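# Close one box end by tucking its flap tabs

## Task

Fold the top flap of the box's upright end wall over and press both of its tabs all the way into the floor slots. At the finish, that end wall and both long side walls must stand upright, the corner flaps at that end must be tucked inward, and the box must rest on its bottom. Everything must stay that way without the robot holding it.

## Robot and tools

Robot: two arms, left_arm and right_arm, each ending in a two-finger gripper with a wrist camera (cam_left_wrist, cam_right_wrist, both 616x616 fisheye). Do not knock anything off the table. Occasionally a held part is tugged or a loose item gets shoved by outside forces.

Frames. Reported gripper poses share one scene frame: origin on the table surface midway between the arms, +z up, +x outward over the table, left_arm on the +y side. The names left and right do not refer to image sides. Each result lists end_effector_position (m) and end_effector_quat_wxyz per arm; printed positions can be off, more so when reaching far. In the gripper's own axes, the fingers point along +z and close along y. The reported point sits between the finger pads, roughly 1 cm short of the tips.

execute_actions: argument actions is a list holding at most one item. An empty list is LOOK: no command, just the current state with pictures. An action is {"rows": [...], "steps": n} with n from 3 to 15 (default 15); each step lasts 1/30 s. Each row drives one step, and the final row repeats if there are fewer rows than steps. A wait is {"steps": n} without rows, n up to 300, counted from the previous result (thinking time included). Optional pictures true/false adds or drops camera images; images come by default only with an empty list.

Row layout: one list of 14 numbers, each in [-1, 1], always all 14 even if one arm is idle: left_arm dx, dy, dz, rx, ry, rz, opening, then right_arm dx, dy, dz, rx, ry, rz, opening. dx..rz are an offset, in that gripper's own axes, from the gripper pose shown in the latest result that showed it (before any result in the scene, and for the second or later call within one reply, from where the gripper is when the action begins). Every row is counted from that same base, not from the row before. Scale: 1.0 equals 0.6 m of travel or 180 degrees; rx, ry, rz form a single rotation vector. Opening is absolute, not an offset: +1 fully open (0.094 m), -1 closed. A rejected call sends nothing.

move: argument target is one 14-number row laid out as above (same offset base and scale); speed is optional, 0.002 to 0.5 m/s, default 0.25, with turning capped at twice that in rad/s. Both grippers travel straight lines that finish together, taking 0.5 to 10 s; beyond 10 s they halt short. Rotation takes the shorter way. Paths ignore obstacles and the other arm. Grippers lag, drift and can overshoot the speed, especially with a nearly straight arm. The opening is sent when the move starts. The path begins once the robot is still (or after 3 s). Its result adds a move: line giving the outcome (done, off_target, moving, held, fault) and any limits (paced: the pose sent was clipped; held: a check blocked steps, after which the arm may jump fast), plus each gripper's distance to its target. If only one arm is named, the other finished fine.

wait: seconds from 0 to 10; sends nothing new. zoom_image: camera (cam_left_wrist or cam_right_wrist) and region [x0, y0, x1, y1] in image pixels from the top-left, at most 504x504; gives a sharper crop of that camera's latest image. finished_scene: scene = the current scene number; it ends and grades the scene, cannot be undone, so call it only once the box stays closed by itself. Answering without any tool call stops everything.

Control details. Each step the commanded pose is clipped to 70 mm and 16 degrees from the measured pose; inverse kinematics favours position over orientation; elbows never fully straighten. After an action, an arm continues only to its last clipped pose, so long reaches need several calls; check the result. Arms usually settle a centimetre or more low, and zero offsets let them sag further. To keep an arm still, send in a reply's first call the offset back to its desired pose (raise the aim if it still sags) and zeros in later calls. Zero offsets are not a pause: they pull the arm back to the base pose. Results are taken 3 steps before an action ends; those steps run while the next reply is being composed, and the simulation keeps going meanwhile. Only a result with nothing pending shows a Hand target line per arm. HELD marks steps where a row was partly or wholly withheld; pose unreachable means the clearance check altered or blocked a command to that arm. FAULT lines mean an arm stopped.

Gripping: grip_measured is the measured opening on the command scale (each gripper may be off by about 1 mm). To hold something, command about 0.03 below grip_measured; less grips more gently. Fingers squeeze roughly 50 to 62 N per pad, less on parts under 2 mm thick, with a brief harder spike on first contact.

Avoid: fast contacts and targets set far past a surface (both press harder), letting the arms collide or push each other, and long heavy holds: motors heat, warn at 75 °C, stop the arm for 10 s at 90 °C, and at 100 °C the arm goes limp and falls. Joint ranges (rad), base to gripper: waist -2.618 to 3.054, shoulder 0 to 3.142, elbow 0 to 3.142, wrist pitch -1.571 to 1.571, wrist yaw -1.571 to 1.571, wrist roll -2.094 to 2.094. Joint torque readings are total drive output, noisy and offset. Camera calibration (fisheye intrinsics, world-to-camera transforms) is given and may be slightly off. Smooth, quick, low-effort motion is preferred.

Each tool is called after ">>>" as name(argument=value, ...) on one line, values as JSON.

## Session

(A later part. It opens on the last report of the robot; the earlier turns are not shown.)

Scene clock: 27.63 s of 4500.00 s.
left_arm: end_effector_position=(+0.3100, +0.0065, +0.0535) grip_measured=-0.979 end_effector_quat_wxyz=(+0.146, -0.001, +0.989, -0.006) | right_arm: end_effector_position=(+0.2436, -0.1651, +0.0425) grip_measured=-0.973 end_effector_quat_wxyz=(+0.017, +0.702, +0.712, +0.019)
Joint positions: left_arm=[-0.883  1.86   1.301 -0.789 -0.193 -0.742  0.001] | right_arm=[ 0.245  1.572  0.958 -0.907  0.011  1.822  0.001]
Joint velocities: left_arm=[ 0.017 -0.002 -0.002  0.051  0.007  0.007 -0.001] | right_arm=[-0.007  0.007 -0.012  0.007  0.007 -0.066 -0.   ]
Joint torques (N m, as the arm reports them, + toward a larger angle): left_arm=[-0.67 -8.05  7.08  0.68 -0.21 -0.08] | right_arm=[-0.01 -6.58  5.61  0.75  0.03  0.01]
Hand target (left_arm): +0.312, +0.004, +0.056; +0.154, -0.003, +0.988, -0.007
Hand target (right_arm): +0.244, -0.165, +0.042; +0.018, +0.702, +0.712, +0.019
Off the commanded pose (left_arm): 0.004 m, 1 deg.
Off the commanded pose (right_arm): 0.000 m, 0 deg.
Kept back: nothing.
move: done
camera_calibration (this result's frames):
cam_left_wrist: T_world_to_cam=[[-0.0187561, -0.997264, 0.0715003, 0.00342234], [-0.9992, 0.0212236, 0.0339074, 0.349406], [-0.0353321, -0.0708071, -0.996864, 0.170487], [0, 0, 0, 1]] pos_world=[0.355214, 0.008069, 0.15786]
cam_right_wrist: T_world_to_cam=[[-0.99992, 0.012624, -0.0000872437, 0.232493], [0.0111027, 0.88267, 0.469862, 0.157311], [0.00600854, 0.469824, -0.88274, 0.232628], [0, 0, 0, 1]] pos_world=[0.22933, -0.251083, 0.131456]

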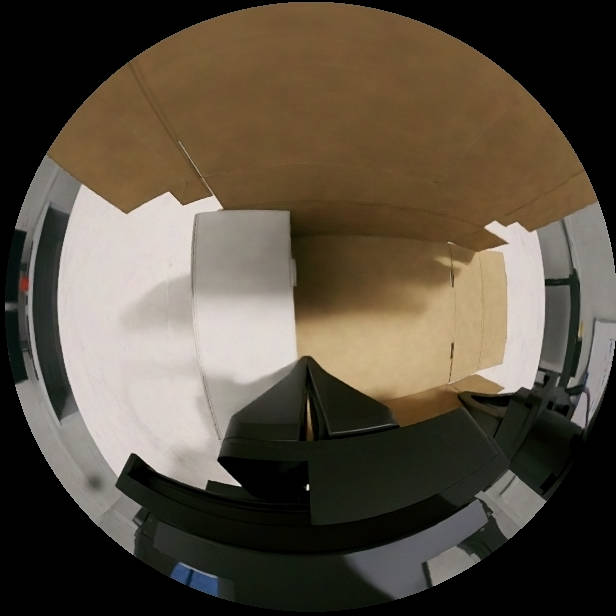

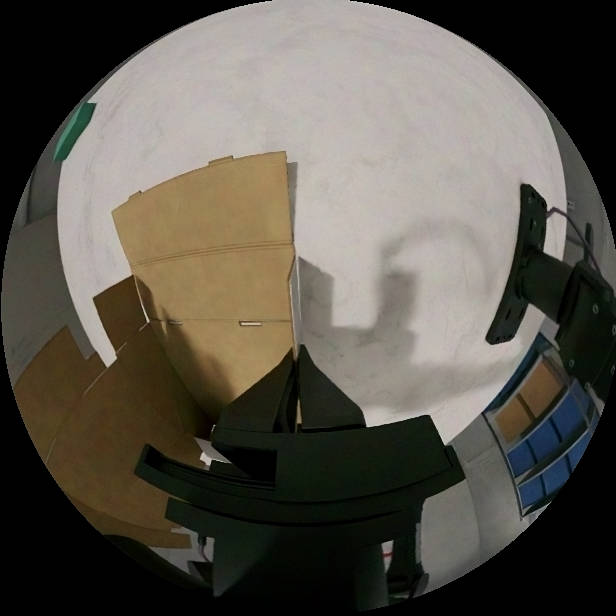

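>>> move(target=[-0.02,-0.015,-0.09,0,0,0,-1,0,0,0,0,0,0,-1], speed=0.05)

>>> move(target=[0,0.05,-0.015,0,0,0,-1,0,0,0,0,0,0,-1], speed=0.05)

>>> move(target=[0.01,0,0.085,-0.04,-0.02,0,-1,0,0,0,0,0,0,-1], speed=0.025)

Scene clock: 29.47 s of 4500.00 s.
left_arm: end_effector_position=(+0.3008, +0.0042, +0.0893) grip_measured=-0.979 end_effector_quat_wxyz=(+0.125, +0.002, +0.992, +0.008) | right_arm: end_effector_position=(+0.2435, -0.1645, +0.0425) grip_measured=-0.973 end_effector_quat_wxyz=(+0.016, +0.701, +0.712, +0.020)
Joint positions: left_arm=[-0.901  1.851  1.447 -0.997 -0.186 -0.76   0.001] | right_arm=[ 0.245  1.572  0.958 -0.907  0.007  1.82   0.001]
Joint velocities: left_arm=[-0.002  0.007  0.007 -0.066  0.037 -0.022 -0.001] | right_arm=[ 0.002 -0.012 -0.007  0.037  0.051 -0.037 -0.001]
Joint torques (N m, as the arm reports them, + toward a larger angle): left_arm=[-0.87 -9.86  9.25  0.38 -0.23 -0.11] | right_arm=[ 0.01 -6.57  5.62  0.75  0.04  0.03]
Hand target (left_arm): +0.304, -0.001, +0.109; +0.146, -0.001, +0.989, -0.006
Hand target (right_arm): +0.244, -0.165, +0.042; +0.017, +0.702, +0.712, +0.019
Off the commanded pose (left_arm): 0.021 m, 3 deg.
Off the commanded pose (right_arm): 0.001 m, 0 deg.
Kept back: nothing.
move: off_target (left_arm)
camera_calibration (this result's frames):
cam_left_wrist: T_world_to_cam=[[-0.0185688, -0.998829, 0.0446801, 0.000750152], [-0.996799, 0.0219697, 0.0768716, 0.334483], [-0.0777632, -0.0431097, -0.996039, 0.21827], [0, 0, 0, 1]] pos_world=[0.3504, 0.00281036, 0.19166]
cam_right_wrist: T_world_to_cam=[[-0.999944, 0.0105454, 0.000838793, 0.23195], [0.0096894, 0.881178, 0.472686, 0.156773], [0.00424554, 0.472668, -0.88123, 0.233179], [0, 0, 0, 1]] pos_world=[0.229428, -0.250807, 0.131186]

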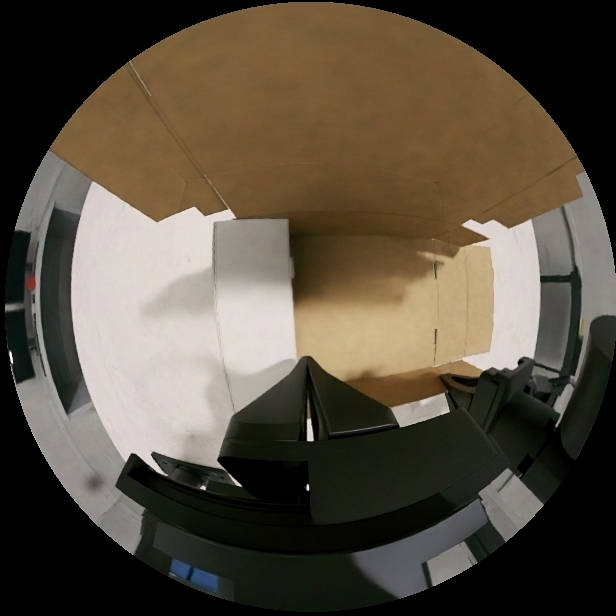

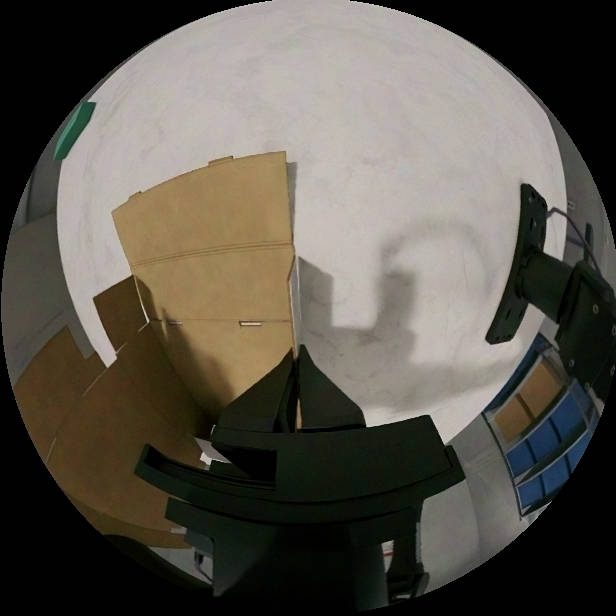

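Scene clock: 30.40 s of 4500.00 s.
left_arm: end_effector_position=(+0.2982, +0.0302, +0.0914) grip_measured=-0.979 end_effector_quat_wxyz=(+0.119, +0.001, +0.993, +0.012) | right_arm: end_effector_position=(+0.2435, -0.1645, +0.0425) grip_measured=-0.973 end_effector_quat_wxyz=(+0.016, +0.701, +0.712, +0.020)
Joint positions: left_arm=[-0.85   1.787  1.377 -0.997 -0.175 -0.713  0.001] | right_arm=[ 0.245  1.572  0.958 -0.907  0.007  1.82   0.001]
Joint velocities: left_arm=[ 0.022 -0.007 -0.012 -0.11  -0.037  0.081  0.   ] | right_arm=[-0.007  0.007 -0.017 -0.066 -0.051  0.007 -0.   ]
Joint torques (N m, as the arm reports them, + toward a larger angle): left_arm=[ 0.58 -9.29  6.22  0.46 -0.11  0.1 ] | right_arm=[-0.01 -6.59  5.63  0.75  0.01  0.01]
Hand target (left_arm): +0.298, +0.034, +0.099; +0.125, +0.002, +0.992, +0.007
Hand target (right_arm): +0.243, -0.165, +0.042; +0.016, +0.701, +0.712, +0.020
Off the commanded pose (left_arm): 0.008 m, 1 deg.
Off the commanded pose (right_arm): 0.000 m, 0 deg.
Kept back: nothing.
move: done
camera_calibration (this result's frames):
cam_left_wrist: T_world_to_cam=[[-0.0146637, -0.999189, 0.0374885, 0.0260682], [-0.995823, 0.017973, 0.0895205, 0.329862], [-0.0901217, -0.0360192, -0.995279, 0.224636], [0, 0, 0, 1]] pos_world=[0.349111, 0.0282096, 0.193069]
cam_right_wrist: T_world_to_cam=[[-0.999944, 0.0105454, 0.000838793, 0.23195], [0.0096894, 0.881178, 0.472686, 0.156773], [0.00424554, 0.472668, -0.88123, 0.233179], [0, 0, 0, 1]] pos_world=[0.229428, -0.250807, 0.131186]

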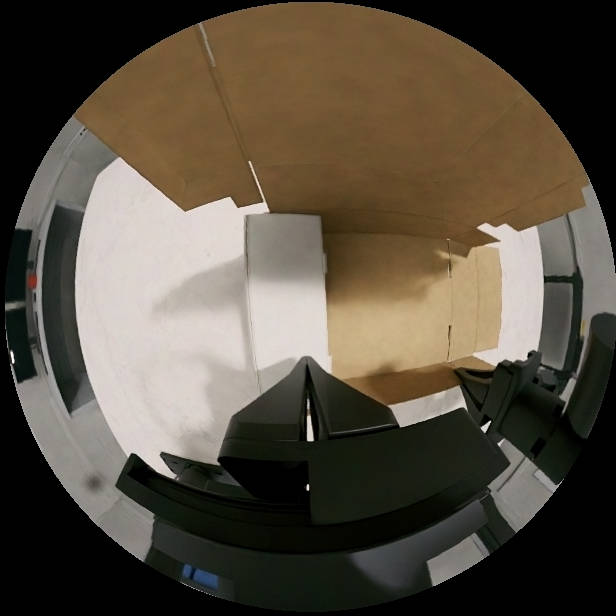

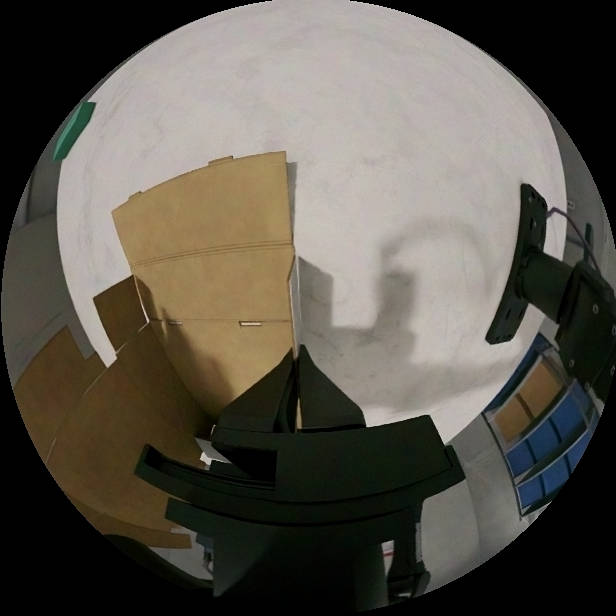

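Scene clock: 33.47 s of 4500.00 s.
left_arm: end_effector_position=(+0.3120, +0.0230, +0.0563) grip_measured=-0.979 end_effector_quat_wxyz=(+0.163, -0.006, +0.985, +0.052) | right_arm: end_effector_position=(+0.2435, -0.1645, +0.0425) grip_measured=-0.973 end_effector_quat_wxyz=(+0.016, +0.701, +0.712, +0.020)
Joint positions: left_arm=[-0.899  1.874  1.323 -0.856 -0.305 -0.765  0.001] | right_arm=[ 0.245  1.572  0.958 -0.907  0.007  1.82   0.001]
Joint velocities: left_arm=[ 0.007  0.017 -0.002  0.037  0.037 -0.051 -0.   ] | right_arm=[ 0.002  0.007  0.022  0.037  0.037 -0.051 -0.   ]
Joint torques (N m, as the arm reports them, + toward a larger angle): left_arm=[-0.26 -6.21  4.31  0.45 -0.3  -0.08] | right_arm=[-0.01 -6.6   5.61  0.76  0.01  0.  ]
Hand target (left_arm): +0.305, +0.032, +0.041; +0.149, -0.006, +0.986, +0.075
Hand target (right_arm): +0.243, -0.165, +0.042; +0.016, +0.701, +0.712, +0.020
Off the commanded pose (left_arm): 0.020 m, 3 deg.
Off the commanded pose (right_arm): 0.000 m, 0 deg.
Kept back: nothing.
move: off_target (left_arm)
camera_calibration (this result's frames):
cam_left_wrist: T_world_to_cam=[[0.00799358, -0.999094, -0.0417954, 0.017791], [-0.999968, -0.00797375, -0.000641175, 0.353793], [0.000307328, 0.0417992, -0.999126, 0.160927], [0, 0, 0, 1]] pos_world=[0.35359, 0.0138694, 0.161756]
cam_right_wrist: T_world_to_cam=[[-0.999944, 0.0105454, 0.000838793, 0.23195], [0.0096894, 0.881178, 0.472686, 0.156773], [0.00424554, 0.472668, -0.88123, 0.233179], [0, 0, 0, 1]] pos_world=[0.229428, -0.250807, 0.131186]

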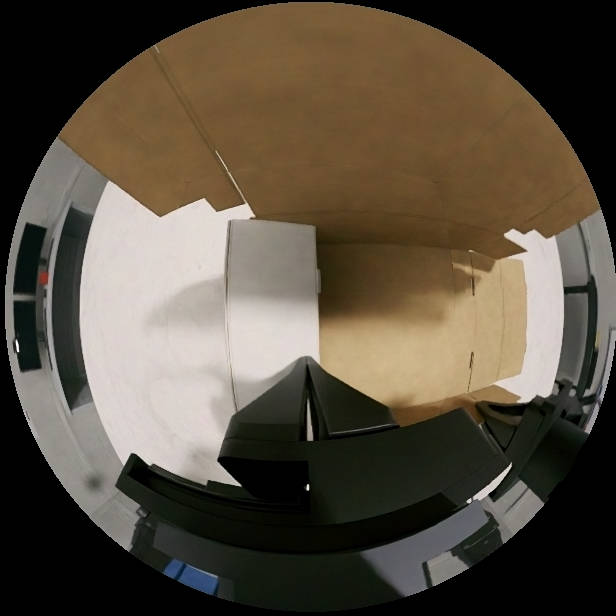

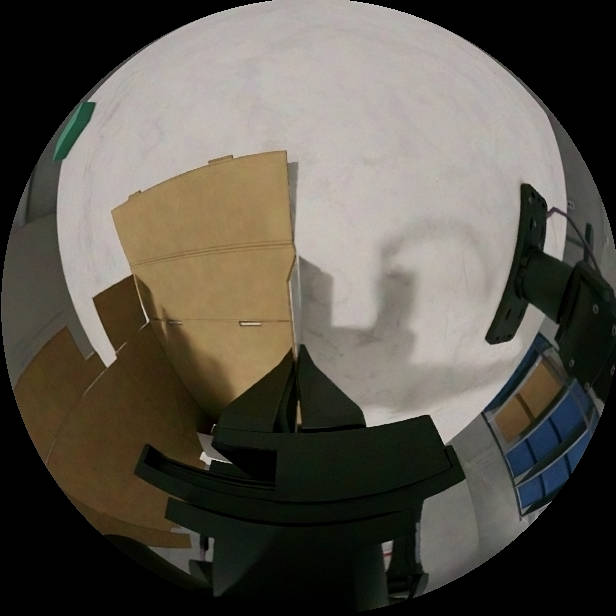

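>>> move(target=[0.025,0.02,0.05,0,0,0,-1,0,0,0,0,0,0,-1], speed=0.02)

>>> move(target=[0.015,0.03,0.03,0,0,0,-1,0,0,0,0,0,0,-1], speed=0.02)

Scene clock: 35.70 s of 4500.00 s.
left_arm: end_effector_position=(+0.3135, +0.0225, +0.0303) grip_measured=-0.979 end_effector_quat_wxyz=(+0.177, -0.007, +0.984, +0.031) | right_arm: end_effector_position=(+0.2433, -0.1640, +0.0425) grip_measured=-0.973 end_effector_quat_wxyz=(+0.015, +0.700, +0.714, +0.021)
Joint positions: left_arm=[-0.891  1.874  1.205 -0.686 -0.292 -0.752  0.001] | right_arm=[ 0.245  1.572  0.958 -0.907  0.004  1.815  0.001]
Joint velocities: left_arm=[-0.022  0.002 -0.012  0.022 -0.007 -0.007 -0.   ] | right_arm=[-0.017 -0.007 -0.007  0.007 -0.022 -0.095 -0.001]
Joint torques (N m, as the arm reports them, + toward a larger angle): left_arm=[ 1.3  -8.11  4.55  0.26 -0.24  0.11] | right_arm=[-0.01 -6.58  5.63  0.75  0.04  0.05]
Hand target (left_arm): +0.308, +0.038, +0.024; +0.163, -0.006, +0.985, +0.052
Hand target (right_arm): +0.243, -0.164, +0.042; +0.016, +0.701, +0.712, +0.020
Off the commanded pose (left_arm): 0.018 m, 3 deg.
Off the commanded pose (right_arm): 0.001 m, 0 deg.
Kept back: nothing.
move: off_target (left_arm)
camera_calibration (this result's frames):
cam_left_wrist: T_world_to_cam=[[0.00158056, -0.999999, -0.000107491, 0.0169508], [-0.999604, -0.00157692, -0.0280984, 0.355841], [0.0280982, 0.00015186, -0.999605, 0.127218], [0, 0, 0, 1]] pos_world=[0.352099, 0.0174926, 0.137168]
cam_right_wrist: T_world_to_cam=[[-0.999984, 0.005436, 0.00162032, 0.230941], [0.00555318, 0.87994, 0.475052, 0.157016], [0.0011566, 0.475054, -0.879956, 0.234018], [0, 0, 0, 1]] pos_world=[0.229795, -0.250591, 0.13096]

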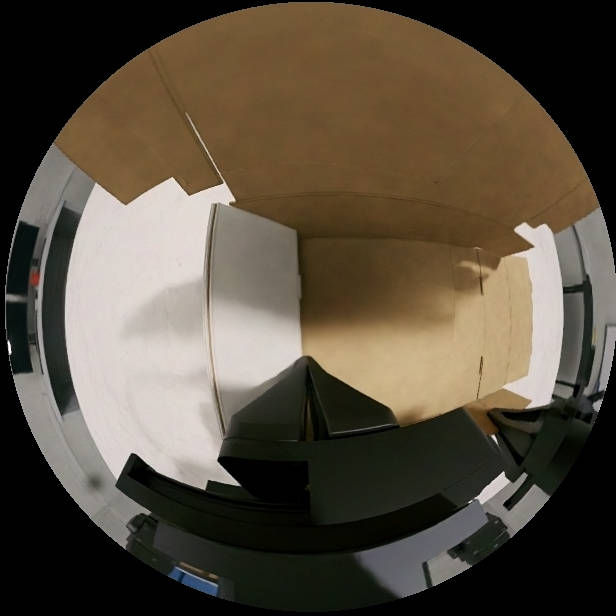

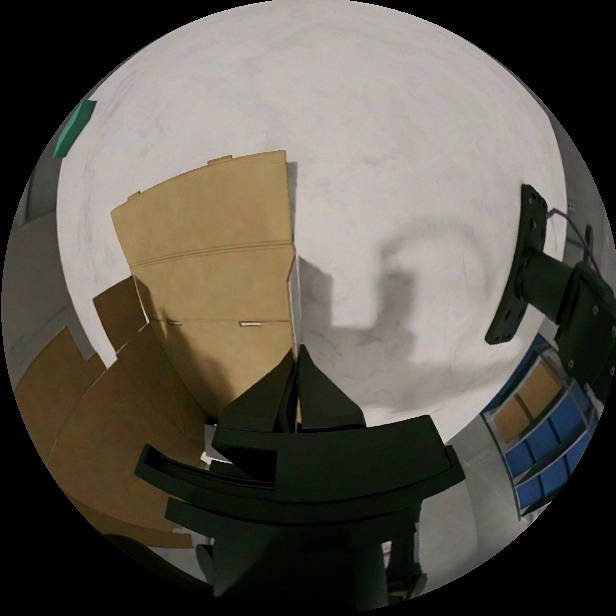

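Scene clock: 37.27 s of 4500.00 s.
left_arm: end_effector_position=(+0.3124, +0.0207, +0.0146) grip_measured=-0.979 end_effector_quat_wxyz=(+0.180, -0.003, +0.984, +0.005) | right_arm: end_effector_position=(+0.2429, -0.1618, +0.0425) grip_measured=-0.973 end_effector_quat_wxyz=(+0.009, +0.698, +0.715, +0.024)
Joint positions: left_arm=[-0.88   1.869  1.125 -0.566 -0.254 -0.731  0.001] | right_arm=[ 0.245  1.572  0.958 -0.906 -0.008  1.811  0.001]
Joint velocities: left_arm=[ 0.002 -0.007 -0.007 -0.037 -0.051  0.007  0.   ] | right_arm=[-0.002 -0.002 -0.012 -0.022  0.022  0.007 -0.001]
Joint torques (N m, as the arm reports them, + toward a larger angle): left_arm=[ 2.   -8.57  3.89  0.46 -0.43  0.14] | right_arm=[-0.01 -6.6   5.6   0.74  0.12  0.05]
Hand target (left_arm): +0.311, +0.041, +0.011; +0.176, -0.007, +0.984, +0.031
Hand target (right_arm): +0.243, -0.164, +0.042; +0.015, +0.700, +0.714, +0.021
Off the commanded pose (left_arm): 0.021 m, 3 deg.
Off the commanded pose (right_arm): 0.002 m, 1 deg.
Kept back: nothing.
move: off_target (left_arm)
camera_calibration (this result's frames):
cam_left_wrist: T_world_to_cam=[[-0.0160889, -0.998627, 0.0498451, 0.0199009], [-0.999312, 0.0143939, -0.0341798, 0.353991], [0.0334154, -0.0503607, -0.998172, 0.110871], [0, 0, 0, 1]] pos_world=[0.350363, 0.0203618, 0.121776]
cam_right_wrist: T_world_to_cam=[[-0.999991, 0.000953309, 0.00415503, 0.229693], [0.00285142, 0.874122, 0.485697, 0.154325], [-0.00316899, 0.485705, -0.874117, 0.235504], [0, 0, 0, 1]] pos_world=[0.229997, -0.249504, 0.129948]

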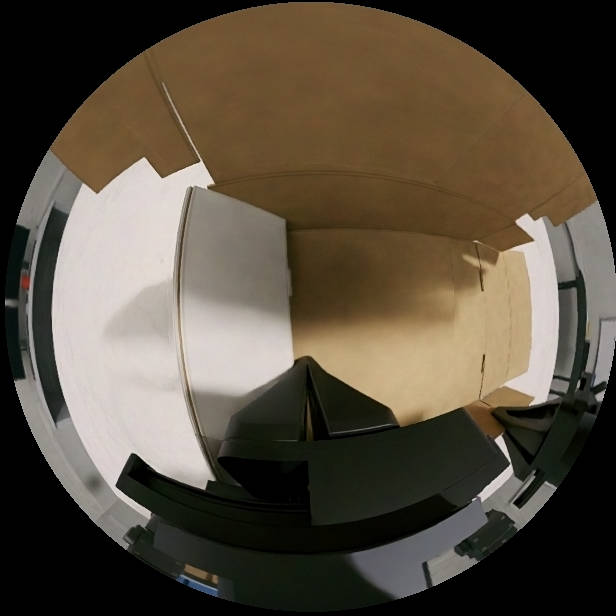

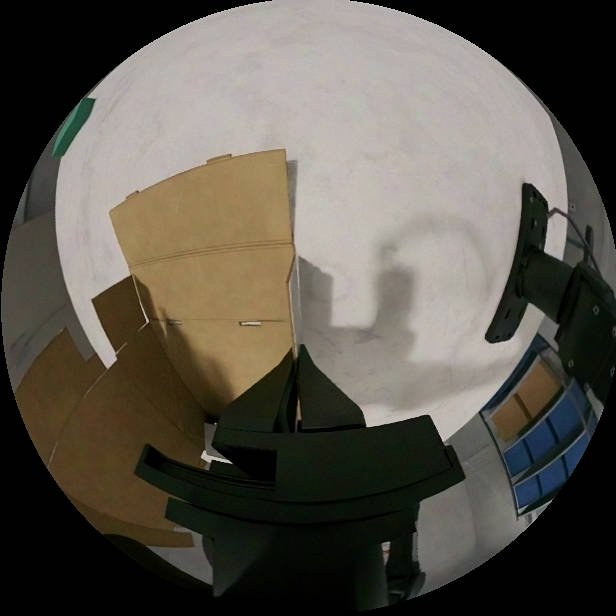

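Now straddle.

>>> move(target=[-0.04,-0.02,-0.15,-0.02,0,0,-1,0,0,0,0,0,0,-1], speed=0.06)

>>> move(target=[0,0.065,-0.01,0,0,0,1,0,0,0,0,0,0,-1], speed=0.05)

>>> move(target=[0.01,0,0.09,0,0,0,1,0,0,0,0,0,0,0], speed=0.04)

Scene clock: 39.60 s of 4500.00 s.
left_arm: end_effector_position=(+0.2968, +0.0137, +0.0877) grip_measured=-0.979 end_effector_quat_wxyz=(+0.157, -0.004, +0.986, +0.050) | right_arm: end_effector_position=(+0.2426, -0.1612, +0.0425) grip_measured=-0.973 end_effector_quat_wxyz=(+0.008, +0.697, +0.716, +0.025)
Joint positions: left_arm=[-0.943  1.836  1.406 -0.995 -0.299 -0.807  0.001] | right_arm=[ 0.245  1.572  0.958 -0.907 -0.012  1.809  0.001]
Joint velocities: left_arm=[-0.002 -0.007 -0.007 -0.051  0.037 -0.022 -0.001] | right_arm=[-0.002  0.002  0.002 -0.037  0.037 -0.051  0.   ]
Joint torques (N m, as the arm reports them, + toward a larger angle): left_arm=[-0.83 -9.7   9.15  0.35 -0.33 -0.07] | right_arm=[-0.02 -6.57  5.62  0.76  0.04  0.02]
Hand target (left_arm): +0.301, +0.009, +0.107; +0.179, -0.009, +0.983, +0.036
Hand target (right_arm): +0.243, -0.162, +0.042; +0.009, +0.698, +0.715, +0.024
Off the commanded pose (left_arm): 0.021 m, 3 deg.
Off the commanded pose (right_arm): 0.001 m, 0 deg.
Kept back: nothing.
move: off_target (left_arm)
camera_calibration (this result's frames):
cam_left_wrist: T_world_to_cam=[[0.00234933, -0.999293, -0.0375348, 0.0112373], [-0.999928, -0.00278846, 0.0116512, 0.337337], [-0.0117476, 0.0375048, -0.999227, 0.196334], [0, 0, 0, 1]] pos_world=[0.339593, 0.00480651, 0.192674]
cam_right_wrist: T_world_to_cam=[[-0.999982, -0.00116169, 0.00584394, 0.228917], [0.00184215, 0.872476, 0.488653, 0.153651], [-0.00566636, 0.488655, -0.872459, 0.236217], [0, 0, 0, 1]] pos_world=[0.229968, -0.24922, 0.129669]

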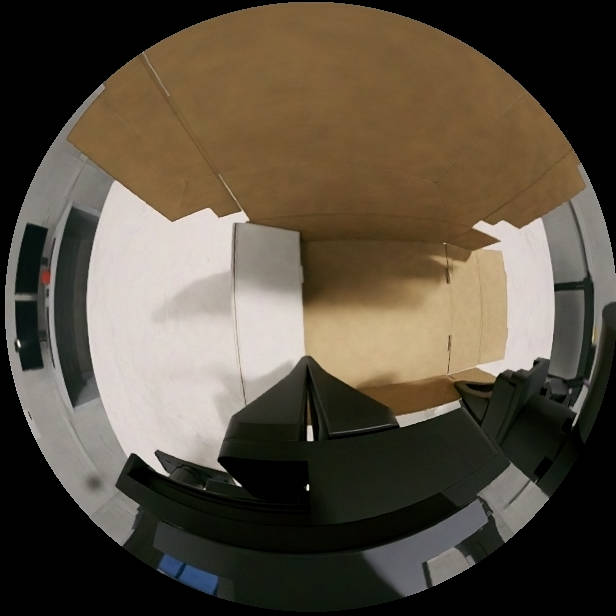

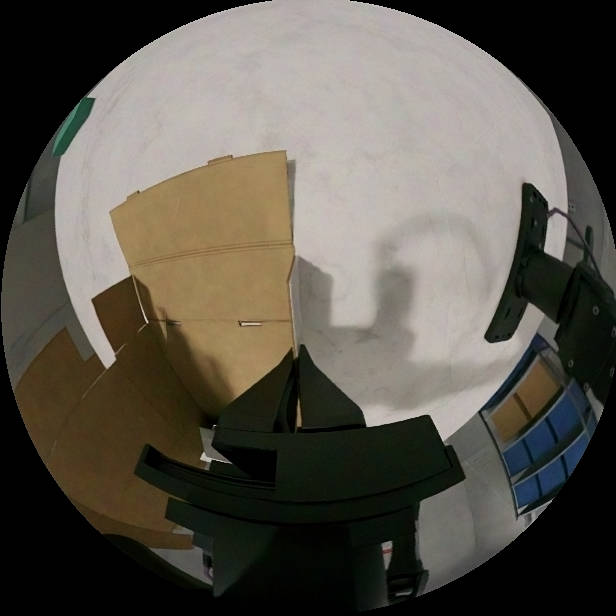

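Scene clock: 40.70 s of 4500.00 s.
left_arm: end_effector_position=(+0.2910, +0.0502, +0.0895) grip_measured=+1.000 end_effector_quat_wxyz=(+0.146, -0.003, +0.988, +0.058) | right_arm: end_effector_position=(+0.2426, -0.1612, +0.0425) grip_measured=-0.973 end_effector_quat_wxyz=(+0.008, +0.697, +0.716, +0.025)
Joint positions: left_arm=[-0.875  1.743  1.303 -0.994 -0.284 -0.741  0.094] | right_arm=[ 0.245  1.572  0.958 -0.907 -0.012  1.809  0.001]
Joint velocities: left_arm=[ 0.012 -0.002 -0.007  0.037 -0.007  0.051  0.   ] | right_arm=[ 0.002 -0.002 -0.012 -0.11  -0.051  0.022  0.   ]
Joint torques (N m, as the arm reports them, + toward a larger angle): left_arm=[ 0.64 -8.95  5.98  0.56 -0.18  0.09] | right_arm=[-0.01 -6.59  5.62  0.75  0.    0.01]
Hand target (left_arm): +0.294, +0.052, +0.097; +0.157, -0.004, +0.986, +0.049
Hand target (right_arm): +0.243, -0.161, +0.042; +0.008, +0.697, +0.716, +0.025
Off the commanded pose (left_arm): 0.008 m, 2 deg.
Off the commanded pose (right_arm): 0.000 m, 0 deg.
Kept back: nothing.
move: done
camera_calibration (this result's frames):
cam_left_wrist: T_world_to_cam=[[0.00375011, -0.998574, -0.05325, 0.0486998], [-0.99936, -0.0056368, 0.0353249, 0.329558], [-0.0355747, 0.0530835, -0.997956, 0.202742], [0, 0, 0, 1]] pos_world=[0.336377, 0.0397258, 0.193279]
cam_right_wrist: T_world_to_cam=[[-0.999982, -0.00116169, 0.00584394, 0.228917], [0.00184215, 0.872476, 0.488653, 0.153651], [-0.00566636, 0.488655, -0.872459, 0.236217], [0, 0, 0, 1]] pos_world=[0.229968, -0.24922, 0.129669]

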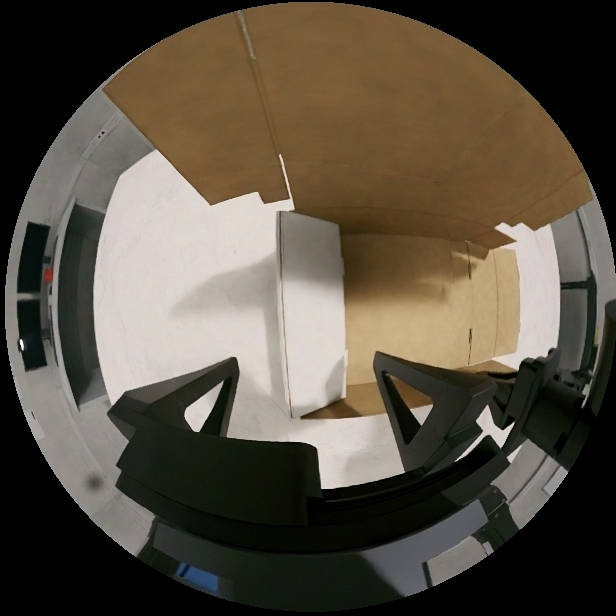

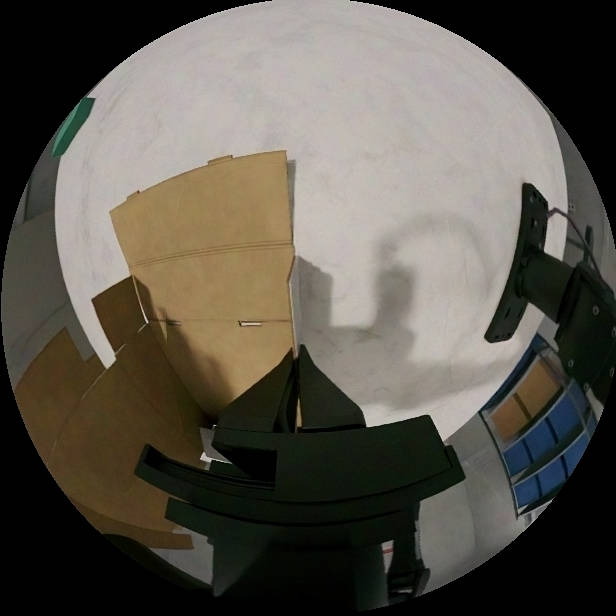

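Scene clock: 42.50 s of 4500.00 s.
left_arm: end_effector_position=(+0.2989, +0.0542, +0.0371) grip_measured=+1.000 end_effector_quat_wxyz=(+0.142, -0.002, +0.988, +0.058) | right_arm: end_effector_position=(+0.2427, -0.1611, +0.0425) grip_measured=-0.001 end_effector_quat_wxyz=(+0.008, +0.697, +0.716, +0.025)
Joint positions: left_arm=[-0.847  1.816  1.176 -0.792 -0.275 -0.712  0.094] | right_arm=[ 0.245  1.572  0.958 -0.907 -0.012  1.809  0.047]
Joint velocities: left_arm=[ 0.007 -0.012  0.007 -0.022 -0.066  0.007  0.   ] | right_arm=[ 0.007  0.007 -0.012  0.051 -0.007 -0.007  0.   ]
Joint torques (N m, as the arm reports them, + toward a larger angle): left_arm=[ 0.74 -7.38  5.82  0.59 -0.17  0.08] | right_arm=[ 0.   -6.59  5.65  0.75  0.    0.  ]
Hand target (left_arm): +0.302, +0.056, +0.036; +0.146, -0.003, +0.988, +0.057
Hand target (right_arm): +0.243, -0.161, +0.042; +0.008, +0.697, +0.716, +0.025
Off the commanded pose (left_arm): 0.003 m, 0 deg.
Off the commanded pose (right_arm): 0.000 m, 0 deg.
Kept back: nothing.
move: done
camera_calibration (this result's frames):
cam_left_wrist: T_world_to_cam=[[0.00240829, -0.998557, -0.0536452, 0.0503112], [-0.99907, -0.00471216, 0.0428615, 0.338923], [-0.0430525, 0.0534921, -0.99764, 0.152689], [0, 0, 0, 1]] pos_world=[0.34506, 0.043668, 0.140501]
cam_right_wrist: T_world_to_cam=[[-0.999984, -0.00116225, 0.00547565, 0.229024], [0.00166222, 0.872427, 0.488741, 0.153659], [-0.00534515, 0.488742, -0.872412, 0.236143], [0, 0, 0, 1]] pos_world=[0.230028, -0.249204, 0.129661]

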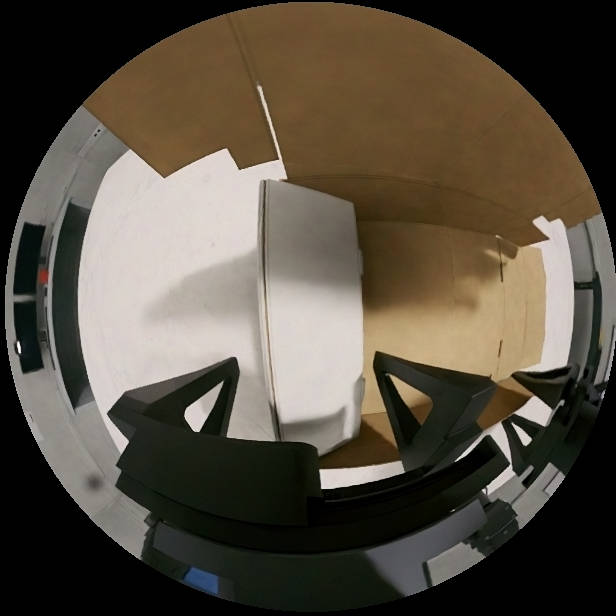

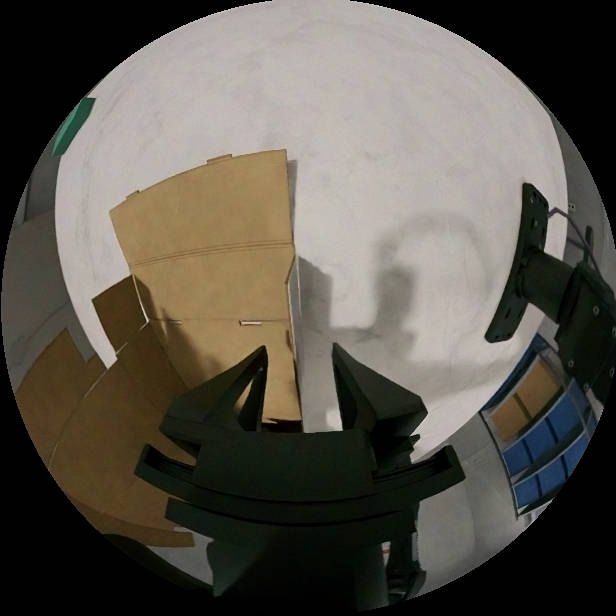

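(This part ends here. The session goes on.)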